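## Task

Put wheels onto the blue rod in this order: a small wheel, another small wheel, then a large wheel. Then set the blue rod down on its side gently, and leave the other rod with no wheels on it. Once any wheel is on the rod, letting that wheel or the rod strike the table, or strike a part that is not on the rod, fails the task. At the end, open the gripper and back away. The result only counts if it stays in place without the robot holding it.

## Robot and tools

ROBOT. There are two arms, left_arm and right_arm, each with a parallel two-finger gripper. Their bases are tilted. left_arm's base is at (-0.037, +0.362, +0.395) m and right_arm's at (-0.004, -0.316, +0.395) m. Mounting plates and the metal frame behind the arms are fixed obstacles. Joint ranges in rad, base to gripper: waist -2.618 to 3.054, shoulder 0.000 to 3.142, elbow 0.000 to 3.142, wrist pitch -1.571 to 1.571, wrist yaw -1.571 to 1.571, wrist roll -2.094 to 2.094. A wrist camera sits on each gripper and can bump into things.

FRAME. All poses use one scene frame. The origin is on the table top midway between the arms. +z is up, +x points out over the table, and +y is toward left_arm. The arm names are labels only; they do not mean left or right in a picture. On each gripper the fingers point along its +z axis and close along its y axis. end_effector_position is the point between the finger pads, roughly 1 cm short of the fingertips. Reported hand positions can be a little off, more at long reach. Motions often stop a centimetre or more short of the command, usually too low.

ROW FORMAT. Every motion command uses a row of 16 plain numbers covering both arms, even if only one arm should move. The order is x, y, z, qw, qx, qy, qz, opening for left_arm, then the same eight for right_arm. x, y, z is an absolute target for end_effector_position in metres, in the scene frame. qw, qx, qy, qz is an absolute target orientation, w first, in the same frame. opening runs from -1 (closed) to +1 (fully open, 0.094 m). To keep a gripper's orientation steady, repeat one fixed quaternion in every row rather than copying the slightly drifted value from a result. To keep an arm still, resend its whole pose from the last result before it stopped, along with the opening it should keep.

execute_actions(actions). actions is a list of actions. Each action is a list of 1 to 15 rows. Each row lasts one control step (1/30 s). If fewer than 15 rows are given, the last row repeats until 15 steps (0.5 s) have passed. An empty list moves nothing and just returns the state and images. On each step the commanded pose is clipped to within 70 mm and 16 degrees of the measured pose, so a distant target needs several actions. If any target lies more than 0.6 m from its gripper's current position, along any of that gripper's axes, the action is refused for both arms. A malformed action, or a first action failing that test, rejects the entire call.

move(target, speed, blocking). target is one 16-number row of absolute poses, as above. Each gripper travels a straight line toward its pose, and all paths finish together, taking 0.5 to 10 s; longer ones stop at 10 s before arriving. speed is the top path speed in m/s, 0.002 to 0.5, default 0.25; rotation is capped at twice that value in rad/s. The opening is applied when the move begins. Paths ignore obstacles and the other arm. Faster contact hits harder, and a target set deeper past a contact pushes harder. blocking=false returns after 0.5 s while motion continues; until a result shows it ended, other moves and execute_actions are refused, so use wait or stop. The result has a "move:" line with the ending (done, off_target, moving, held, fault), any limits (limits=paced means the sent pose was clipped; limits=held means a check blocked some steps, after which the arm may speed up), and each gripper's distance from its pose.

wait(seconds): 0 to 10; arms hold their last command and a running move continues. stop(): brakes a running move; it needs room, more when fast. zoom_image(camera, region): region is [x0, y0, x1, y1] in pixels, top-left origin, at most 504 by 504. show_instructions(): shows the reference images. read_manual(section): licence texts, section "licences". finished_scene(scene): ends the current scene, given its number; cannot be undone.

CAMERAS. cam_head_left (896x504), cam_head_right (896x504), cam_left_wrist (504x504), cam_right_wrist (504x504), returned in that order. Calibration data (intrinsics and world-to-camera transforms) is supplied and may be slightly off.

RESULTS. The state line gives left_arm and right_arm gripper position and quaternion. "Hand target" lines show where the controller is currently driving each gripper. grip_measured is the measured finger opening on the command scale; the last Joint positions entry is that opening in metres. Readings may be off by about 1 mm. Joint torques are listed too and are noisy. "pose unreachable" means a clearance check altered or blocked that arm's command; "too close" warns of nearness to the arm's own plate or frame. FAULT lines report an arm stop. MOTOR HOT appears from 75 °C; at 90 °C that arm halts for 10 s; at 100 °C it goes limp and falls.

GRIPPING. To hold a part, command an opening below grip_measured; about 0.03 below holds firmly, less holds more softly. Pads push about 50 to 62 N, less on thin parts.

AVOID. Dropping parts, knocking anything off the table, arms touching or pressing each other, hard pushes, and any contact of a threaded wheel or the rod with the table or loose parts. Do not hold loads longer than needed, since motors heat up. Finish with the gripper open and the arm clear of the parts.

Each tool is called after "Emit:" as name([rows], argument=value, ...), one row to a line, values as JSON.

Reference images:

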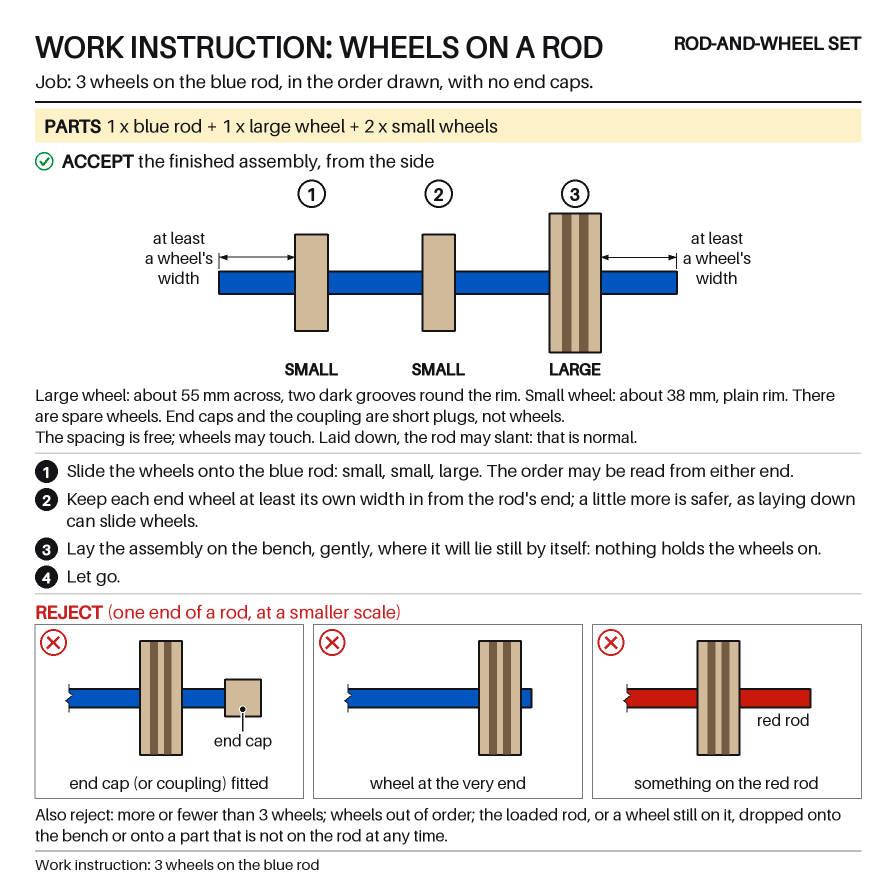

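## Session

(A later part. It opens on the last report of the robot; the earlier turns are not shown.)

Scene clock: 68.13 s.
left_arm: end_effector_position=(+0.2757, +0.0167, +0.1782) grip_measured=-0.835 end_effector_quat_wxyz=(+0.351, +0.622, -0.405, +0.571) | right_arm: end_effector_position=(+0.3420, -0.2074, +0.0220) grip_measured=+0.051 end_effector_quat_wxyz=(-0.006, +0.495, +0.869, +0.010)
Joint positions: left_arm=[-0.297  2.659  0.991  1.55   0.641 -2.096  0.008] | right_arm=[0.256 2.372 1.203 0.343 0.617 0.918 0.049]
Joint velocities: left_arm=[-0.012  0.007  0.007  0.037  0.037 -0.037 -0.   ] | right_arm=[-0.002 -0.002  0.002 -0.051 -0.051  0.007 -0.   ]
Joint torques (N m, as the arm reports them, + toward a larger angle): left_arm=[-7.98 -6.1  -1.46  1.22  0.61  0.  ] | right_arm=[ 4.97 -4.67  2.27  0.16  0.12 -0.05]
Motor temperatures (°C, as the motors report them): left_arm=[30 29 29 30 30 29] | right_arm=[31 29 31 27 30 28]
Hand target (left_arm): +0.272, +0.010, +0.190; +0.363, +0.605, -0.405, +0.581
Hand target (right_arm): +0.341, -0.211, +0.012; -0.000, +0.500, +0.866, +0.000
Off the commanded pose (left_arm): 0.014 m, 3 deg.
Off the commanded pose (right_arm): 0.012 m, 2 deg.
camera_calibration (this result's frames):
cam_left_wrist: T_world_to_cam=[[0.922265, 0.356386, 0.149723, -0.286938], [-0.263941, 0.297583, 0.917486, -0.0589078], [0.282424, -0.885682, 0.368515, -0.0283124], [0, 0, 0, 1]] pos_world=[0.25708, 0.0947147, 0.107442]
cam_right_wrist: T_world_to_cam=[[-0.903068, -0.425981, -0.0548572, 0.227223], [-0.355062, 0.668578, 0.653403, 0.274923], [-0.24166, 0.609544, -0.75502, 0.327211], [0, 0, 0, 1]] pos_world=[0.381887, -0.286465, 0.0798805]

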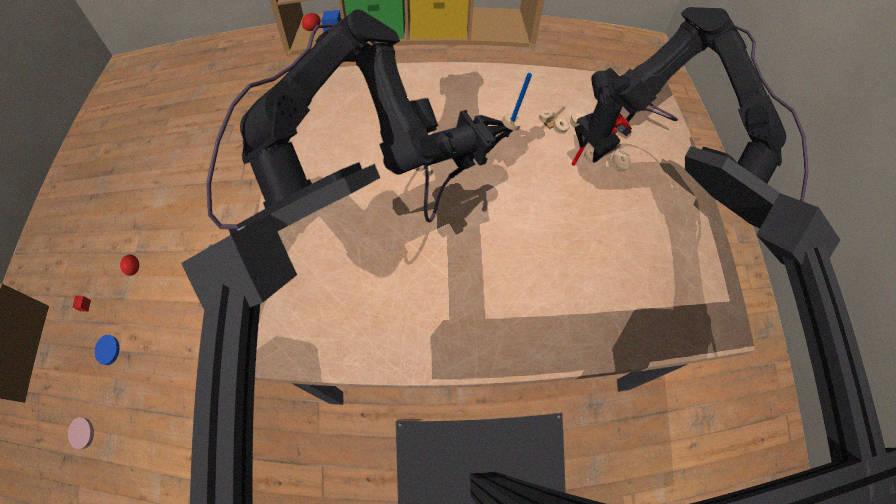

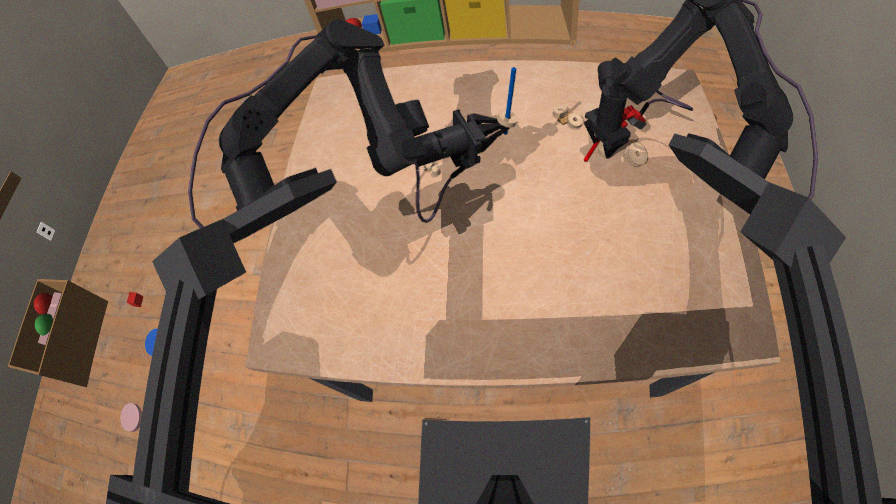

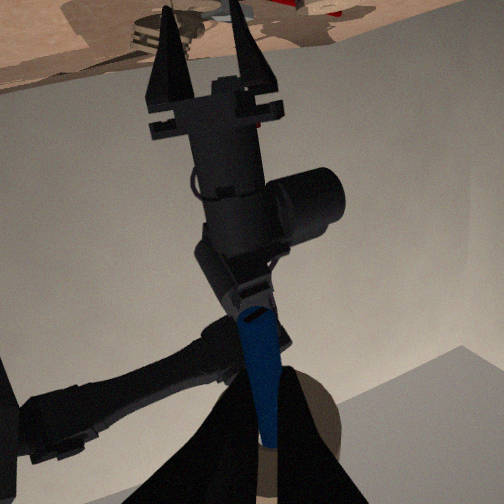

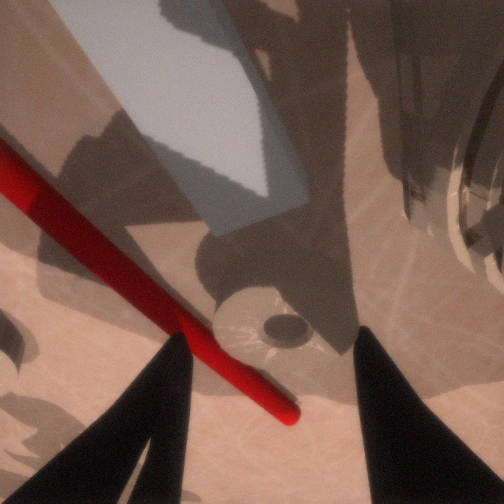

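Overshot and a finger landed on wheel. Lift and retarget.

Emit:
execute_actions([
  [[0.2726,0.0097,0.19,0.363,0.605,-0.405,0.581,-0.9, 0.335,-0.215,0.04,0,0.5,0.866,0,0.05]],
  [[0.2726,0.0097,0.19,0.363,0.605,-0.405,0.581,-0.9, 0.335,-0.215,0.028,0,0.5,0.866,0,0.05]],
  [[0.2726,0.0097,0.19,0.363,0.605,-0.405,0.581,-0.9, 0.335,-0.215,0.011,0,0.5,0.866,0,0.05]],
  [[0.2726,0.0097,0.19,0.363,0.605,-0.405,0.581,-0.9, 0.335,-0.215,0.011,0,0.5,0.866,0,0.05]],
])

Scene clock: 70.30 s.
left_arm: end_effector_position=(+0.2757, +0.0167, +0.1782) grip_measured=-0.835 end_effector_quat_wxyz=(+0.351, +0.622, -0.405, +0.571) | right_arm: end_effector_position=(+0.3314, -0.2185, +0.0138) grip_measured=+0.051 end_effector_quat_wxyz=(-0.004, +0.500, +0.866, -0.004)
Joint positions: left_arm=[-0.297  2.659  0.991  1.55   0.641 -2.096  0.008] | right_arm=[0.229 2.385 1.182 0.383 0.625 0.91  0.049]
Joint velocities: left_arm=[-0.007 -0.012  0.002 -0.051 -0.037 -0.007  0.   ] | right_arm=[ 0.012  0.007 -0.002  0.007 -0.037  0.007 -0.002]
Joint torques (N m, as the arm reports them, + toward a larger angle): left_arm=[-7.99 -6.02 -1.48  1.24  0.61  0.01] | right_arm=[ 5.73 -5.63  1.39  0.05 -0.02 -0.04]
Motor temperatures (°C, as the motors report them): left_arm=[30 29 29 30 30 29] | right_arm=[31 29 30 27 30 28]
Hand target (left_arm): +0.272, +0.010, +0.190; +0.363, +0.605, -0.405, +0.581
Hand target (right_arm): +0.335, -0.215, +0.011; -0.000, +0.500, +0.866, -0.000
Off the commanded pose (left_arm): 0.014 m, 3 deg.
Off the commanded pose (right_arm): 0.006 m, 1 deg.
camera_calibration (this result's frames):
cam_left_wrist: T_world_to_cam=[[0.922265, 0.356386, 0.149723, -0.286938], [-0.263941, 0.297583, 0.917486, -0.0589078], [0.282424, -0.885682, 0.368515, -0.0283124], [0, 0, 0, 1]] pos_world=[0.25708, 0.0947147, 0.107442]
cam_right_wrist: T_world_to_cam=[[-0.908644, -0.416114, -0.0348596, 0.216159], [-0.340295, 0.689521, 0.639343, 0.283829], [-0.242003, 0.592798, -0.768131, 0.321831], [0, 0, 0, 1]] pos_world=[0.370881, -0.296541, 0.0732792]

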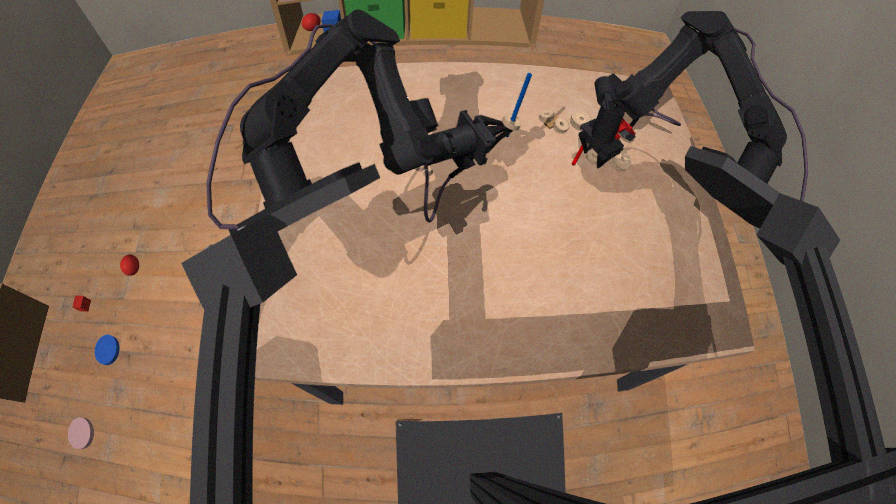

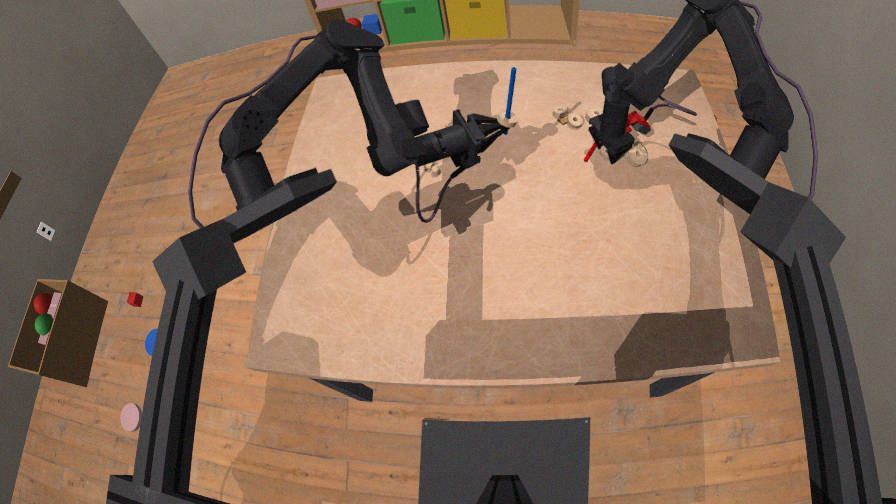

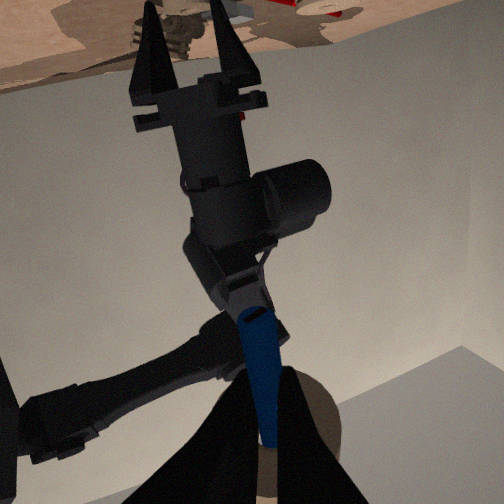

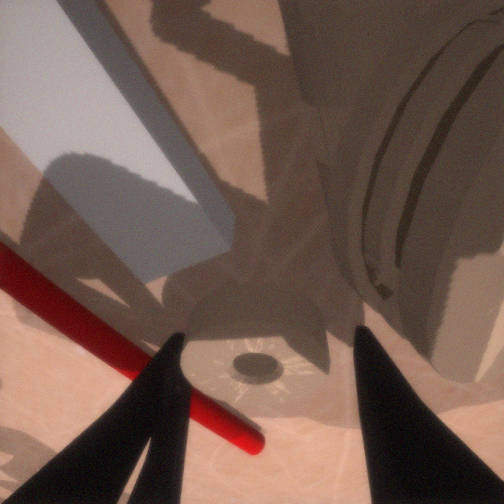

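Emit:
execute_actions([
  [[0.2726,0.0097,0.19,0.363,0.605,-0.405,0.581,-0.9, 0.335,-0.215,0.011,0,0.5,0.866,0,-0.3]],
  [[0.2726,0.0097,0.19,0.363,0.605,-0.405,0.581,-0.9, 0.335,-0.215,0.011,0,0.5,0.866,0,-0.3]],
  [[0.2726,0.0097,0.19,0.363,0.605,-0.405,0.581,-0.9, 0.33,-0.21,0.12,0,0.5,0.866,0,-0.3]],
  [[0.2726,0.0097,0.19,0.363,0.605,-0.405,0.581,-0.9, 0.32,-0.18,0.28,0,0.3,0.954,0,-0.3]],
  [[0.2726,0.0097,0.19,0.363,0.605,-0.405,0.581,-0.9, 0.29,-0.08,0.39,0,0,1,0,-0.3]],
  [[0.2726,0.0097,0.19,0.363,0.605,-0.405,0.581,-0.9, 0.27,0.006,0.39,0,0,1,0,-0.3]],
  [[0.2726,0.0097,0.19,0.363,0.605,-0.405,0.581,-0.9, 0.27,0.006,0.375,0,0,1,0,-0.3]],
  [[0.2726,0.0097,0.19,0.363,0.605,-0.405,0.581,-0.9, 0.27,0.006,0.358,0,0,1,0,-0.3]],
  [[0.2726,0.0097,0.19,0.363,0.605,-0.405,0.581,-0.9, 0.27,0.006,0.358,0,0,1,0,-0.3]],
])

Scene clock: 75.03 s.
left_arm: end_effector_position=(+0.2757, +0.0167, +0.1782) grip_measured=-0.835 end_effector_quat_wxyz=(+0.351, +0.622, -0.405, +0.571) | right_arm: end_effector_position=(+0.2685, +0.0037, +0.3502) grip_measured=-0.191 end_effector_quat_wxyz=(-0.013, +0.002, +1.000, -0.009)
Joint positions: left_arm=[-0.297  2.659  0.991  1.55   0.641 -2.096  0.008] | right_arm=[ 1.234  2.546  1.83  -1.206  0.886  1.304  0.038]
Joint velocities: left_arm=[-0.002 -0.017  0.002 -0.022  0.007 -0.007 -0.   ] | right_arm=[-0.027 -0.002 -0.002 -0.007 -0.022 -0.022 -0.   ]
Joint torques (N m, as the arm reports them, + toward a larger angle): left_arm=[-8.03 -6.03 -1.45  1.23  0.61  0.  ] | right_arm=[ 9.92 -7.36  3.38 -0.01  0.15 -0.07]
Motor temperatures (°C, as the motors report them): left_arm=[30 29 29 31 30 29] | right_arm=[31 29 31 27 30 28]
Hand target (left_arm): +0.272, +0.010, +0.190; +0.363, +0.605, -0.405, +0.581
Hand target (right_arm): +0.270, +0.006, +0.358; -0.000, +0.000, +1.000, -0.001
Off the commanded pose (left_arm): 0.014 m, 3 deg.
Off the commanded pose (right_arm): 0.008 m, 2 deg.
camera_calibration (this result's frames):
cam_left_wrist: T_world_to_cam=[[0.922265, 0.356386, 0.149723, -0.286938], [-0.263941, 0.297583, 0.917486, -0.0589078], [0.282424, -0.885682, 0.368515, -0.0283124], [0, 0, 0, 1]] pos_world=[0.25708, 0.0947147, 0.107442]
cam_right_wrist: T_world_to_cam=[[-0.0991679, -0.99472, -0.0264289, 0.0450657], [-0.752037, 0.0575284, 0.656605, 0.00101462], [-0.651618, 0.0849896, -0.753771, 0.540151], [0, 0, 0, 1]] pos_world=[0.357204, -0.00113782, 0.407675]

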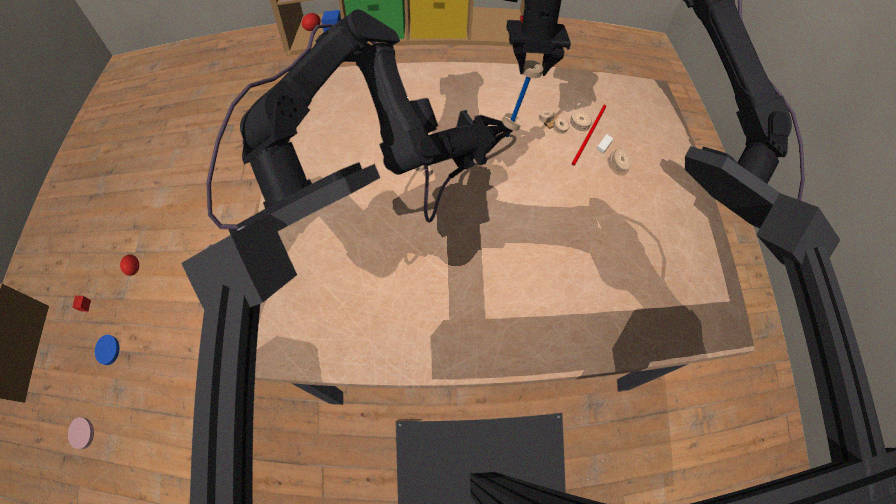

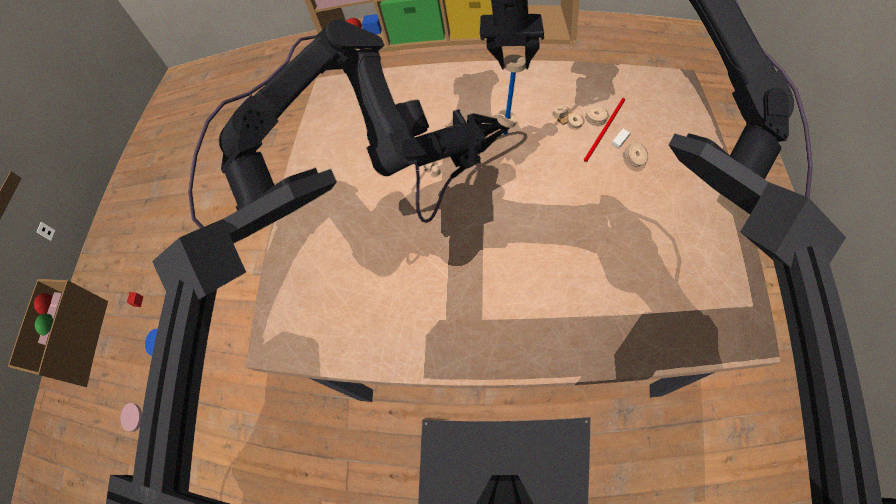

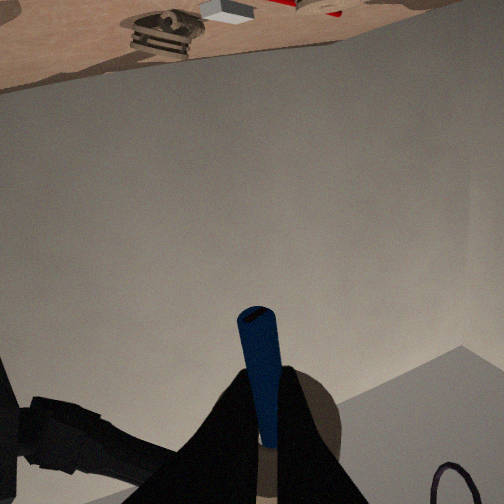

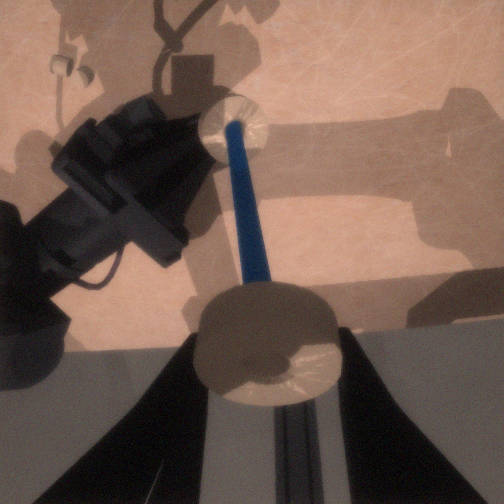

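Emit:
execute_actions([
  [[0.2726,0.0097,0.19,0.363,0.605,-0.405,0.581,-0.9, 0.273,0.008,0.356,0,0,1,0,-0.3]],
  [[0.2726,0.0097,0.19,0.363,0.605,-0.405,0.581,-0.9, 0.273,0.008,0.348,0,0,1,0,-0.3]],
  [[0.2726,0.0097,0.19,0.363,0.605,-0.405,0.581,-0.9, 0.273,0.008,0.338,0,0,1,0,-0.3]],
])

Scene clock: 76.83 s.
left_arm: end_effector_position=(+0.2758, +0.0167, +0.1782) grip_measured=-0.835 end_effector_quat_wxyz=(+0.351, +0.621, -0.405, +0.571) | right_arm: end_effector_position=(+0.2721, +0.0057, +0.3331) grip_measured=-0.191 end_effector_quat_wxyz=(-0.013, +0.003, +1.000, -0.006)
Joint positions: left_arm=[-0.297  2.659  0.991  1.551  0.641 -2.096  0.008] | right_arm=[ 1.199  2.546  1.798 -1.123  0.896  1.245  0.038]
Joint velocities: left_arm=[-0.012  0.007 -0.007  0.007 -0.037 -0.051  0.   ] | right_arm=[-0.002  0.007 -0.007 -0.066 -0.066 -0.022 -0.001]
Joint torques (N m, as the arm reports them, + toward a larger angle): left_arm=[-7.98 -6.04 -1.46  1.23  0.61  0.01] | right_arm=[ 9.68 -7.12  3.24  0.02  0.13 -0.06]
Motor temperatures (°C, as the motors report them): left_arm=[30 29 29 31 30 29] | right_arm=[31 30 31 27 30 28]
Hand target (left_arm): +0.272, +0.010, +0.190; +0.363, +0.605, -0.405, +0.581
Hand target (right_arm): +0.273, +0.008, +0.338; -0.000, +0.000, +1.000, -0.000
Off the commanded pose (left_arm): 0.014 m, 3 deg.
Off the commanded pose (right_arm): 0.005 m, 2 deg.
camera_calibration (this result's frames):
cam_left_wrist: T_world_to_cam=[[0.922136, 0.356609, 0.149984, -0.287027], [-0.264284, 0.297554, 0.917396, -0.0588262], [0.282524, -0.885602, 0.368631, -0.028373], [0, 0, 0, 1]] pos_world=[0.257147, 0.0947334, 0.107476]
cam_right_wrist: T_world_to_cam=[[-0.100549, -0.994396, -0.0326426, 0.0494069], [-0.752091, 0.0544879, 0.656803, 0.0147726], [-0.651344, 0.0905913, -0.753355, 0.529166], [0, 0, 0, 1]] pos_world=[0.360747, 0.000387277, 0.39056]

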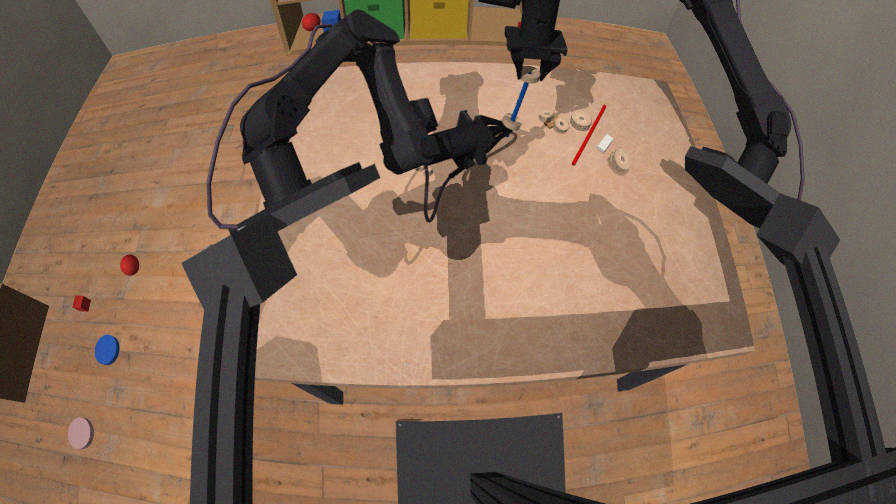

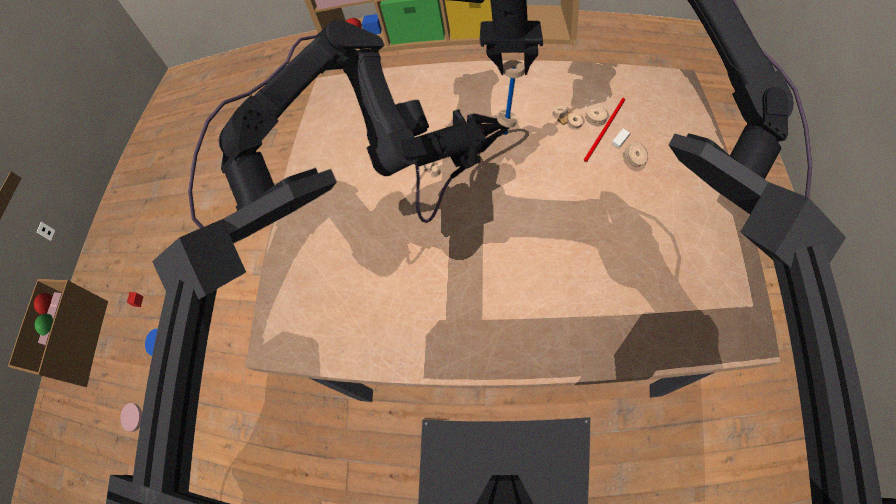

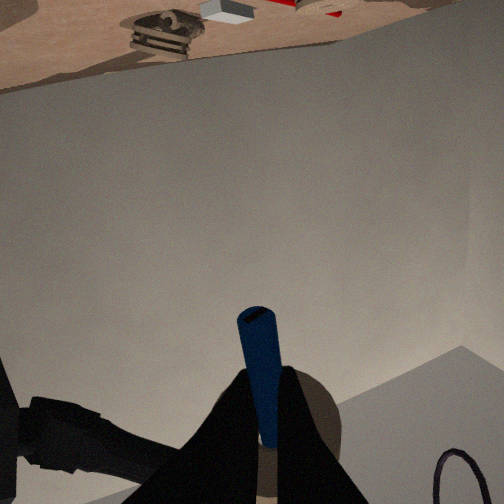

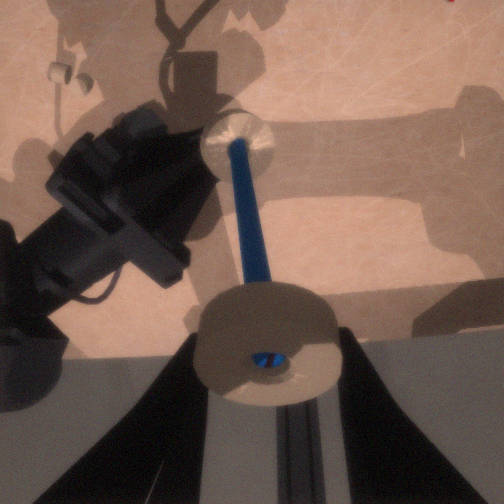

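Emit:
execute_actions([
  [[0.2726,0.0097,0.19,0.363,0.605,-0.405,0.581,-0.9, 0.273,0.009,0.325,0,0,1,0,-0.3]],
  [[0.2726,0.0097,0.19,0.363,0.605,-0.405,0.581,-0.9, 0.273,0.01,0.31,0,0,1,0,-0.3]],
  [[0.2726,0.0097,0.19,0.363,0.605,-0.405,0.581,-0.9, 0.273,0.01,0.31,0,0,1,0,0.3]],
  [[0.2726,0.0097,0.19,0.363,0.605,-0.405,0.581,-0.9, 0.273,0.008,0.40,0,0,1,0,0.3]],
  [[0.2726,0.0097,0.19,0.363,0.605,-0.405,0.581,-0.9, 0.273,0.008,0.40,0,0,1,0,0.3]],
  [[0.2726,0.0097,0.19,0.363,0.605,-0.405,0.581,-0.9, 0.34,-0.1,0.35,0,0.3,0.954,0,0.4]],
  [[0.2726,0.0097,0.19,0.363,0.605,-0.405,0.581,-0.9, 0.42,-0.18,0.22,0,0.55,0.835,0,0.4]],
  [[0.2726,0.0097,0.19,0.363,0.605,-0.405,0.581,-0.9, 0.467,-0.203,0.08,0,0.707,0.707,0,0.4]],
  [[0.2726,0.0097,0.19,0.363,0.605,-0.405,0.581,-0.9, 0.467,-0.203,0.08,0,0.707,0.707,0,0.4]],
  [[0.2726,0.0097,0.19,0.363,0.605,-0.405,0.581,-0.9, 0.467,-0.203,0.08,0,0.707,0.707,0,0.4]],
])

Scene clock: 82.13 s.
left_arm: end_effector_position=(+0.2760, +0.0168, +0.1780) grip_measured=-0.835 end_effector_quat_wxyz=(+0.351, +0.623, -0.404, +0.571) | right_arm: end_effector_position=(+0.4558, -0.2101, +0.0742) grip_measured=+0.398 end_effector_quat_wxyz=(-0.006, +0.706, +0.708, -0.015)
Joint positions: left_arm=[-0.297  2.659  0.991  1.551  0.64  -2.098  0.008] | right_arm=[ 0.352  2.331  1.671 -0.254  0.716  1.563  0.066]
Joint velocities: left_arm=[-0.002  0.007 -0.012 -0.022  0.007  0.037  0.   ] | right_arm=[-0.002 -0.007  0.007 -0.007  0.022  0.022 -0.001]
Joint torques (N m, as the arm reports them, + toward a larger angle): left_arm=[-7.98 -6.05 -1.47  1.23  0.62  0.03] | right_arm=[ 8.03 -8.39  4.4   0.01 -0.06 -0.04]
Motor temperatures (°C, as the motors report them): left_arm=[31 29 29 31 30 29] | right_arm=[32 30 31 27 30 28]
Hand target (left_arm): +0.272, +0.010, +0.190; +0.363, +0.605, -0.405, +0.581
Hand target (right_arm): +0.467, -0.203, +0.080; +0.000, +0.707, +0.707, -0.000
Off the commanded pose (left_arm): 0.014 m, 3 deg.
Off the commanded pose (right_arm): 0.015 m, 2 deg.
camera_calibration (this result's frames):
cam_left_wrist: T_world_to_cam=[[0.921965, 0.357884, 0.147983, -0.286851], [-0.262549, 0.29671, 0.918167, -0.0591849], [0.284689, -0.885371, 0.367518, -0.0286323], [0, 0, 0, 1]] pos_world=[0.257079, 0.0948698, 0.107314]
cam_right_wrist: T_world_to_cam=[[-0.995704, 0.0905476, -0.0193368, 0.479759], [0.0585618, 0.77765, 0.625964, 0.119527], [0.0717168, 0.622142, -0.779612, 0.257361], [0, 0, 0, 1]] pos_world=[0.452242, -0.296506, 0.1351]

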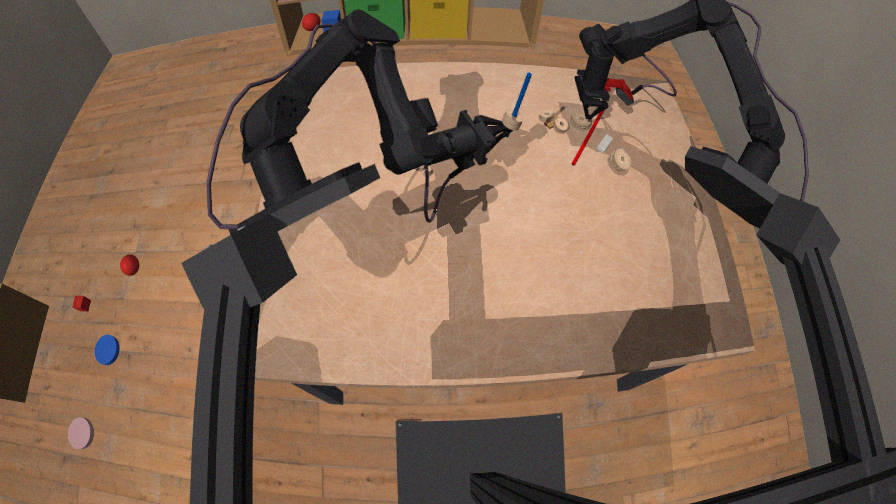

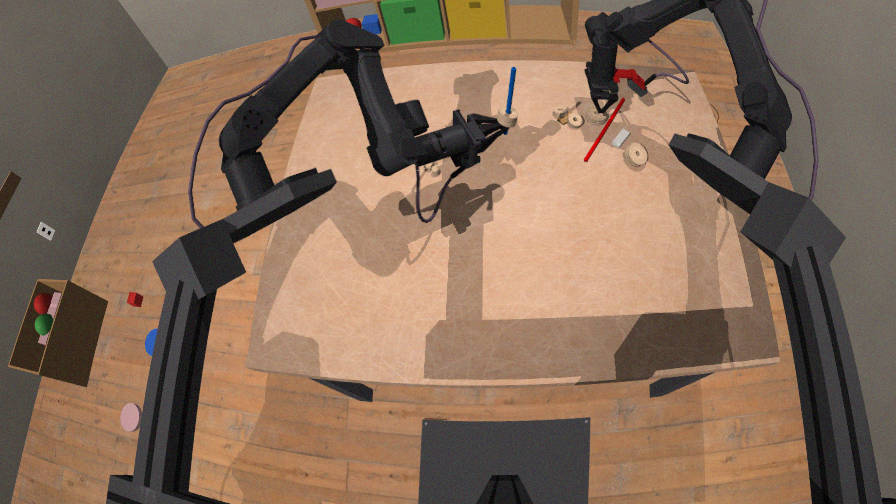

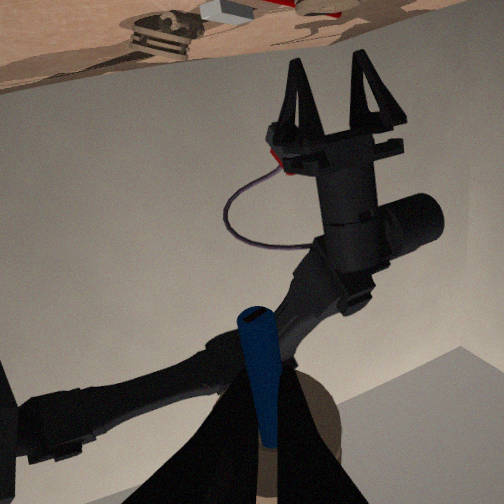

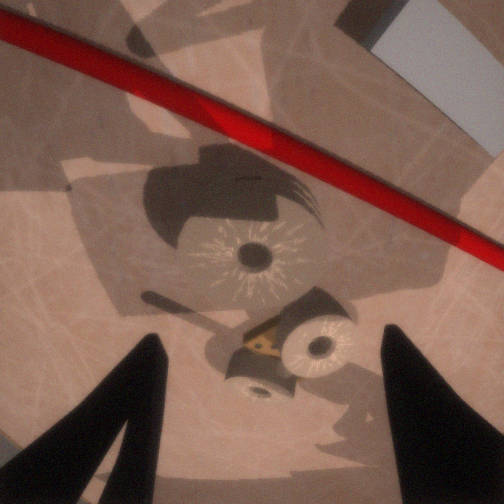

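Emit:
execute_actions([
  [[0.2726,0.0097,0.19,0.363,0.605,-0.405,0.581,-0.9, 0.468,-0.199,0.055,0,0.707,0.707,0,0.5]],
  [[0.2726,0.0097,0.19,0.363,0.605,-0.405,0.581,-0.9, 0.467,-0.199,0.035,0,0.707,0.707,0,0.5]],
  [[0.2726,0.0097,0.19,0.363,0.605,-0.405,0.581,-0.9, 0.467,-0.199,0.016,0,0.707,0.707,0,0.5]],
  [[0.2726,0.0097,0.19,0.363,0.605,-0.405,0.581,-0.9, 0.467,-0.199,0.016,0,0.707,0.707,0,0.5]],
])

Scene clock: 84.30 s.
left_arm: end_effector_position=(+0.2760, +0.0168, +0.1780) grip_measured=-0.835 end_effector_quat_wxyz=(+0.351, +0.623, -0.404, +0.571) | right_arm: end_effector_position=(+0.4610, -0.2042, +0.0149) grip_measured=+0.498 end_effector_quat_wxyz=(-0.003, +0.707, +0.707, -0.008)
Joint positions: left_arm=[-0.297  2.659  0.991  1.551  0.64  -2.098  0.008] | right_arm=[ 0.284  2.513  1.845 -0.186  0.666  1.489  0.07 ]
Joint velocities: left_arm=[ 0.017 -0.007  0.007  0.022 -0.037 -0.007  0.001] | right_arm=[-0.027 -0.007 -0.002 -0.007 -0.051  0.066 -0.   ]
Joint torques (N m, as the arm reports them, + toward a larger angle): left_arm=[-7.99 -6.07 -1.51  1.23  0.62  0.03] | right_arm=[ 7.65 -8.01  4.5   0.01  0.   -0.04]
Motor temperatures (°C, as the motors report them): left_arm=[31 29 29 31 31 29] | right_arm=[32 30 31 27 30 28]
Hand target (left_arm): +0.272, +0.010, +0.190; +0.363, +0.605, -0.405, +0.581
Hand target (right_arm): +0.467, -0.199, +0.016; +0.000, +0.707, +0.707, +0.000
Off the commanded pose (left_arm): 0.014 m, 3 deg.
Off the commanded pose (right_arm): 0.008 m, 1 deg.
camera_calibration (this result's frames):
cam_left_wrist: T_world_to_cam=[[0.921965, 0.357884, 0.147983, -0.286851], [-0.262549, 0.29671, 0.918167, -0.0591849], [0.284689, -0.885371, 0.367518, -0.0286323], [0, 0, 0, 1]] pos_world=[0.257079, 0.0948698, 0.107314]
cam_right_wrist: T_world_to_cam=[[-0.995014, 0.0945702, -0.0316792, 0.483965], [0.0534092, 0.773497, 0.631545, 0.153157], [0.0842292, 0.626705, -0.774691, 0.202235], [0, 0, 0, 1]] pos_world=[0.456338, -0.290977, 0.0752761]

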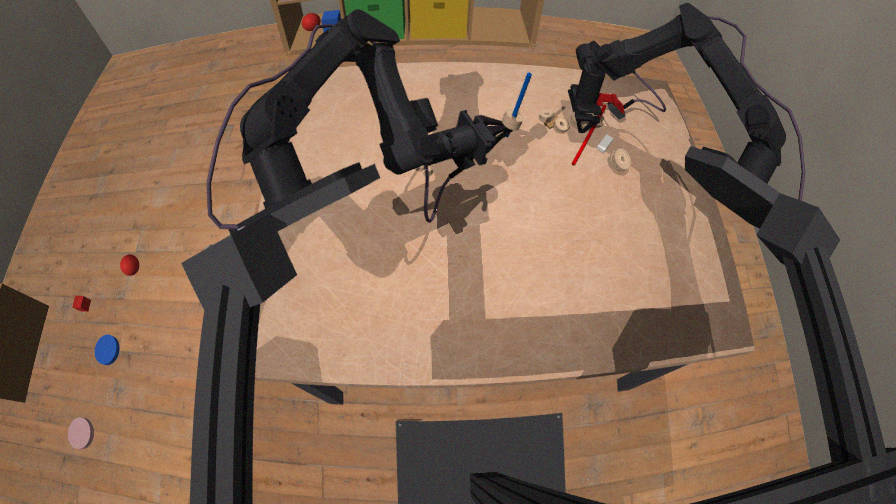

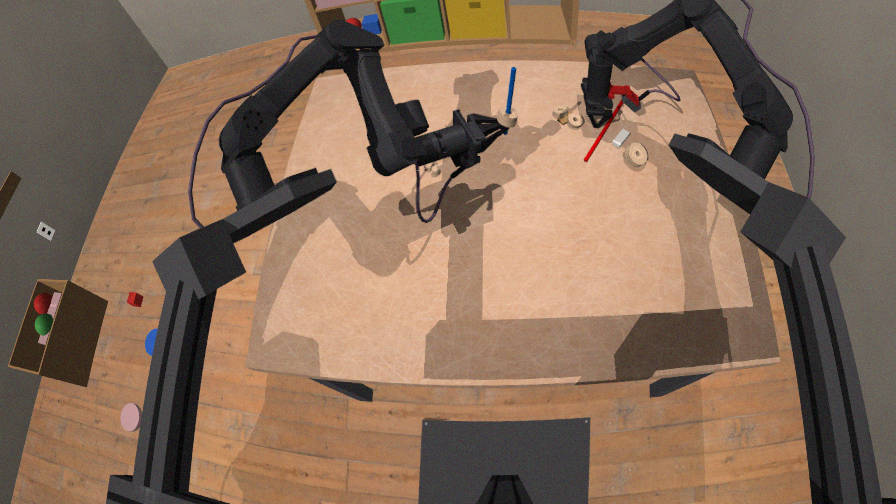

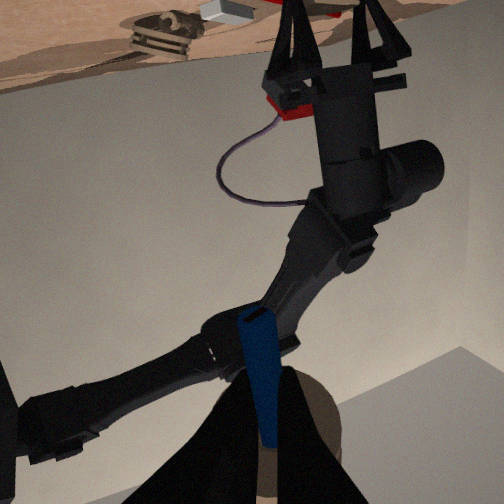

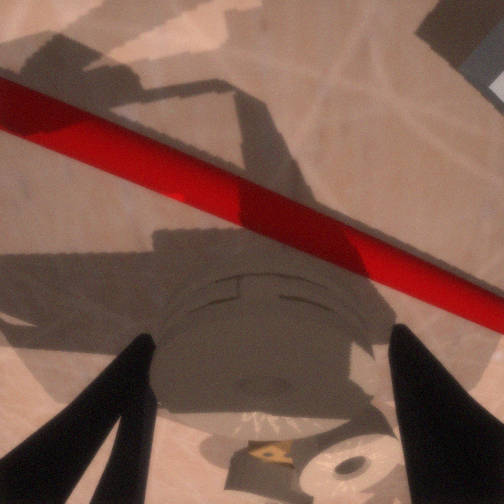

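55 mm → 0.17; close to 0.05.

Emit:
execute_actions([
  [[0.2726,0.0097,0.19,0.363,0.605,-0.405,0.581,-0.9, 0.467,-0.199,0.016,0,0.707,0.707,0,0.05]],
  [[0.2726,0.0097,0.19,0.363,0.605,-0.405,0.581,-0.9, 0.467,-0.199,0.016,0,0.707,0.707,0,0.05]],
  [[0.2726,0.0097,0.19,0.363,0.605,-0.405,0.581,-0.9, 0.45,-0.2,0.12,0,0.707,0.707,0,0.05]],
  [[0.2726,0.0097,0.19,0.363,0.605,-0.405,0.581,-0.9, 0.4,-0.18,0.28,0,0.5,0.866,0,0.05]],
  [[0.2726,0.0097,0.19,0.363,0.605,-0.405,0.581,-0.9, 0.32,-0.09,0.39,0,0.2,0.98,0,0.05]],
  [[0.2726,0.0097,0.19,0.363,0.605,-0.405,0.581,-0.9, 0.273,0.008,0.39,0,0,1,0,0.05]],
  [[0.2726,0.0097,0.19,0.363,0.605,-0.405,0.581,-0.9, 0.273,0.008,0.375,0,0,1,0,0.05]],
  [[0.2726,0.0097,0.19,0.363,0.605,-0.405,0.581,-0.9, 0.273,0.008,0.358,0,0,1,0,0.05]],
  [[0.2726,0.0097,0.19,0.363,0.605,-0.405,0.581,-0.9, 0.273,0.008,0.358,0,0,1,0,0.05]],
])

Emit:
zoom_image(camera="cam_right_wrist", region=[130, 230, 400, 470])

Scene clock: 89.00 s.
left_arm: end_effector_position=(+0.2760, +0.0168, +0.1780) grip_measured=-0.835 end_effector_quat_wxyz=(+0.351, +0.623, -0.404, +0.571) | right_arm: end_effector_position=(+0.2715, +0.0059, +0.3496) grip_measured=+0.175 end_effector_quat_wxyz=(-0.014, +0.002, +1.000, -0.009)
Joint positions: left_arm=[-0.297  2.659  0.991  1.551  0.64  -2.098  0.008] | right_arm=[ 1.23   2.557  1.854 -1.215  0.887  1.299  0.055]
Joint velocities: left_arm=[ 0.012 -0.007 -0.012 -0.081  0.007  0.022 -0.   ] | right_arm=[-0.002 -0.007 -0.012 -0.066 -0.022  0.022 -0.   ]
Joint torques (N m, as the arm reports them, + toward a larger angle): left_arm=[-7.98 -6.02 -1.47  1.23  0.63  0.02] | right_arm=[10.17 -7.61  3.35  0.02  0.12 -0.06]
Motor temperatures (°C, as the motors report them): left_arm=[31 29 29 31 31 29] | right_arm=[32 30 31 27 30 28]
Hand target (left_arm): +0.272, +0.010, +0.190; +0.363, +0.605, -0.405, +0.581
Hand target (right_arm): +0.273, +0.008, +0.358; -0.000, +0.000, +1.000, -0.001
Off the commanded pose (left_arm): 0.014 m, 3 deg.
Off the commanded pose (right_arm): 0.009 m, 2 deg.
camera_calibration (this result's frames):
cam_left_wrist: T_world_to_cam=[[0.921965, 0.357884, 0.147983, -0.286851], [-0.262549, 0.29671, 0.918167, -0.0591849], [0.284689, -0.885371, 0.367518, -0.0286323], [0, 0, 0, 1]] pos_world=[0.257079, 0.0948698, 0.107314]
cam_right_wrist: T_world_to_cam=[[-0.0996786, -0.994683, -0.0258985, 0.0474683], [-0.751476, 0.0581953, 0.657189, 0.00310672], [-0.652187, 0.0849697, -0.753281, 0.541407], [0, 0, 0, 1]] pos_world=[0.360165, 0.00103194, 0.407019]

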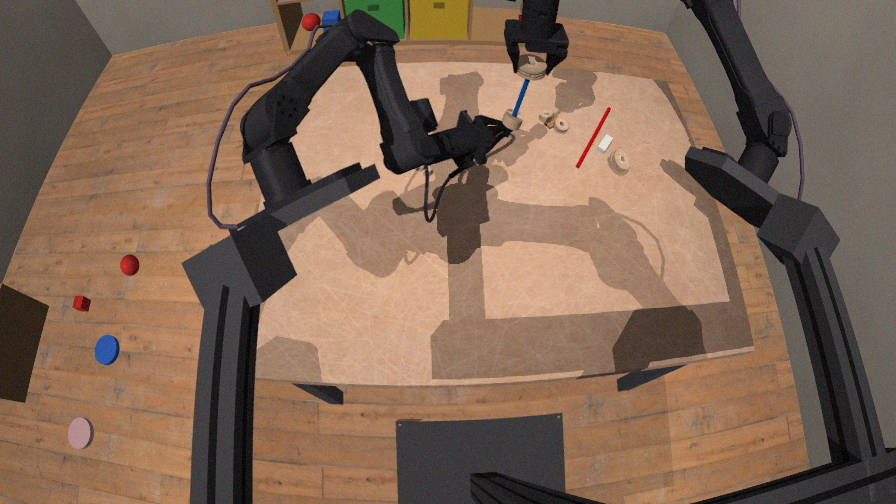

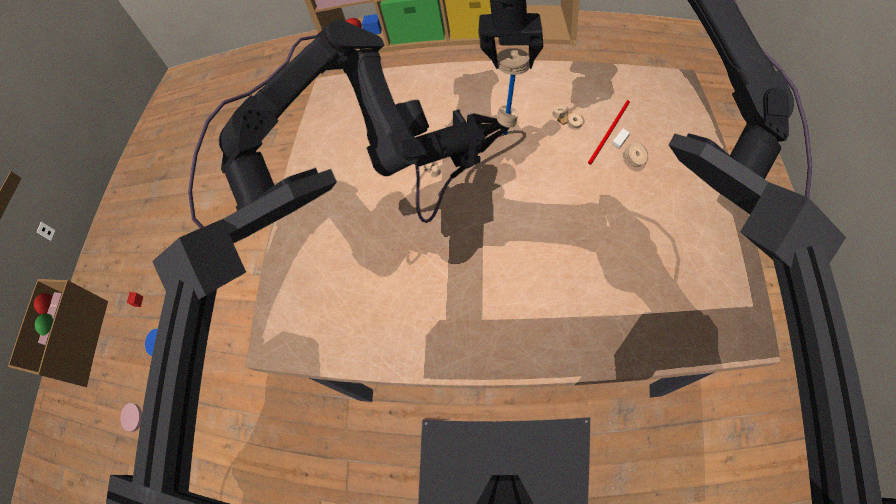

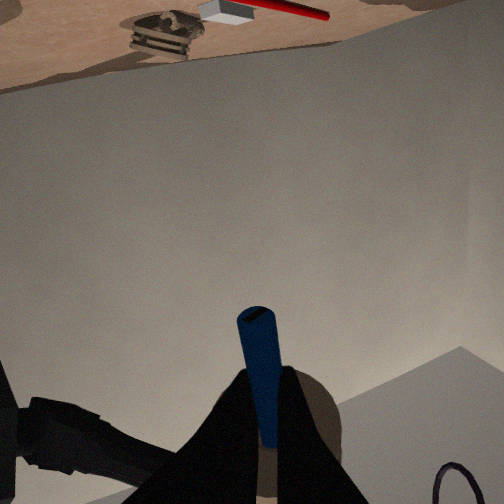

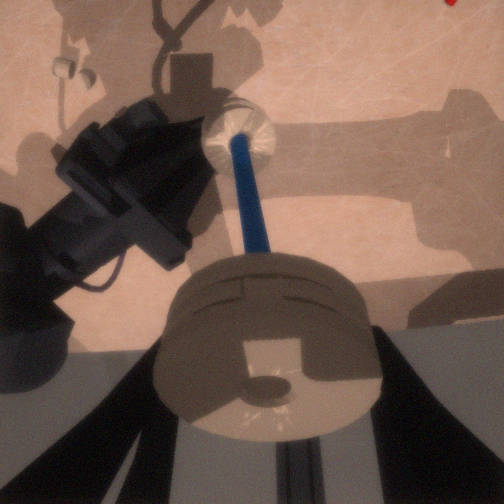

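Region (130, 230, 400, 470) of cam_right_wrist's 504x504 image, scaled by 1.867, with more detail than that image has.

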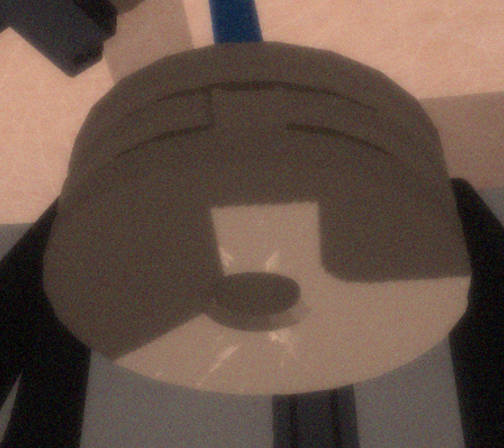

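Emit:
execute_actions([
  [[0.2726,0.0097,0.19,0.363,0.605,-0.405,0.581,-0.9, 0.2755,0.008,0.356,0,0,1,0,0.05]],
  [[0.2726,0.0097,0.19,0.363,0.605,-0.405,0.581,-0.9, 0.2755,0.008,0.348,0,0,1,0,0.05]],
  [[0.2726,0.0097,0.19,0.363,0.605,-0.405,0.581,-0.9, 0.2755,0.008,0.338,0,0,1,0,0.05]],
  [[0.2726,0.0097,0.19,0.363,0.605,-0.405,0.581,-0.9, 0.2755,0.008,0.328,0,0,1,0,0.05]],
])

Scene clock: 91.23 s.
left_arm: end_effector_position=(+0.2760, +0.0168, +0.1780) grip_measured=-0.835 end_effector_quat_wxyz=(+0.351, +0.623, -0.404, +0.571) | right_arm: end_effector_position=(+0.2720, +0.0065, +0.3209) grip_measured=+0.175 end_effector_quat_wxyz=(-0.014, -0.000, +1.000, -0.008)
Joint positions: left_arm=[-0.297  2.659  0.991  1.551  0.64  -2.098  0.008] | right_arm=[ 1.177  2.555  1.783 -1.081  0.901  1.212  0.055]
Joint velocities: left_arm=[-0.007 -0.012  0.007  0.037  0.081 -0.051 -0.001] | right_arm=[ 0.002 -0.002 -0.002 -0.037  0.007 -0.022  0.   ]
Joint torques (N m, as the arm reports them, + toward a larger angle): left_arm=[-8.01 -6.08 -1.49  1.24  0.64  0.01] | right_arm=[ 9.71 -7.62  2.99  0.03  0.14 -0.09]
Motor temperatures (°C, as the motors report them): left_arm=[31 29 29 31 31 29] | right_arm=[32 30 31 27 30 28]
Hand target (left_arm): +0.272, +0.010, +0.190; +0.363, +0.605, -0.405, +0.581
Hand target (right_arm): +0.275, +0.008, +0.328; -0.000, +0.000, +1.000, -0.001
Off the commanded pose (left_arm): 0.014 m, 3 deg.
Off the commanded pose (right_arm): 0.008 m, 2 deg.
camera_calibration (this result's frames):
cam_left_wrist: T_world_to_cam=[[0.921965, 0.357884, 0.147983, -0.286851], [-0.262549, 0.29671, 0.918167, -0.0591849], [0.284689, -0.885371, 0.367518, -0.0286323], [0, 0, 0, 1]] pos_world=[0.257079, 0.0948698, 0.107314]
cam_right_wrist: T_world_to_cam=[[-0.0943684, -0.995145, -0.0279597, 0.046543], [-0.750911, 0.0527125, 0.658296, 0.0218536], [-0.653626, 0.0831176, -0.75224, 0.520143], [0, 0, 0, 1]] pos_world=[0.360782, 0.00193199, 0.378188]

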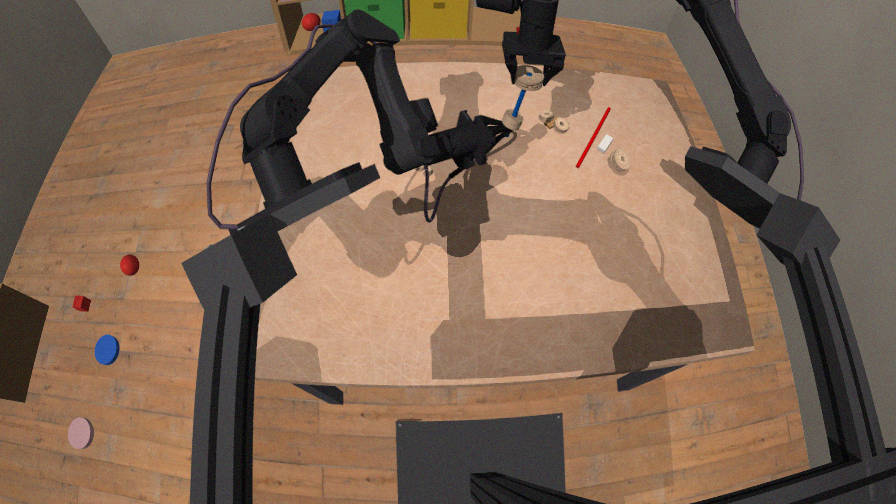

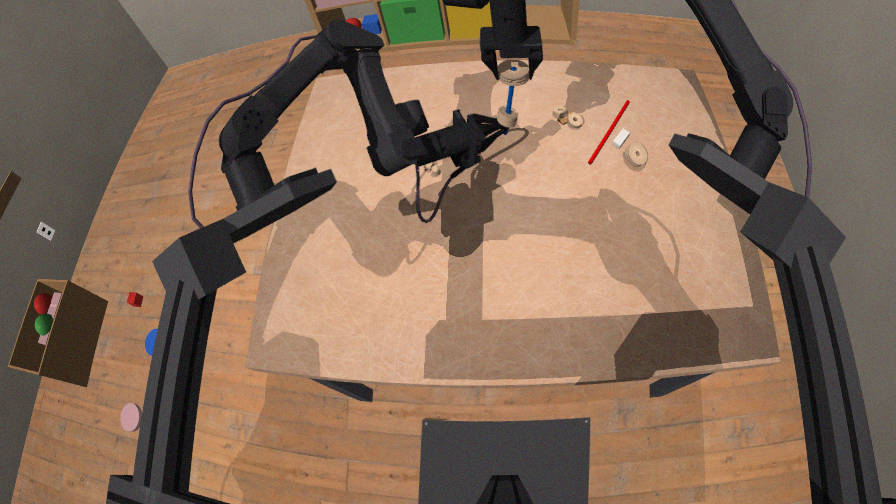

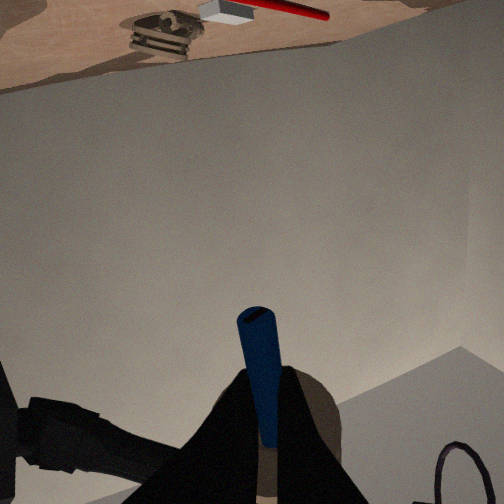

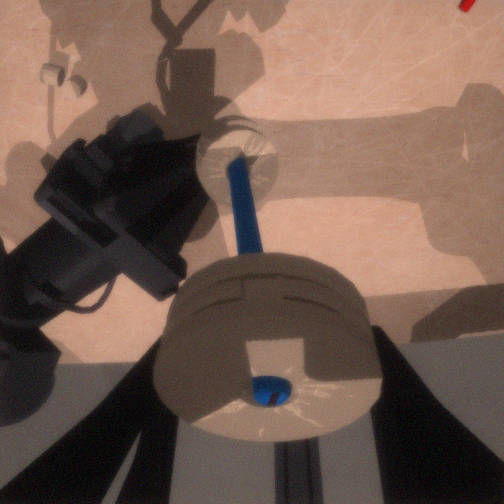

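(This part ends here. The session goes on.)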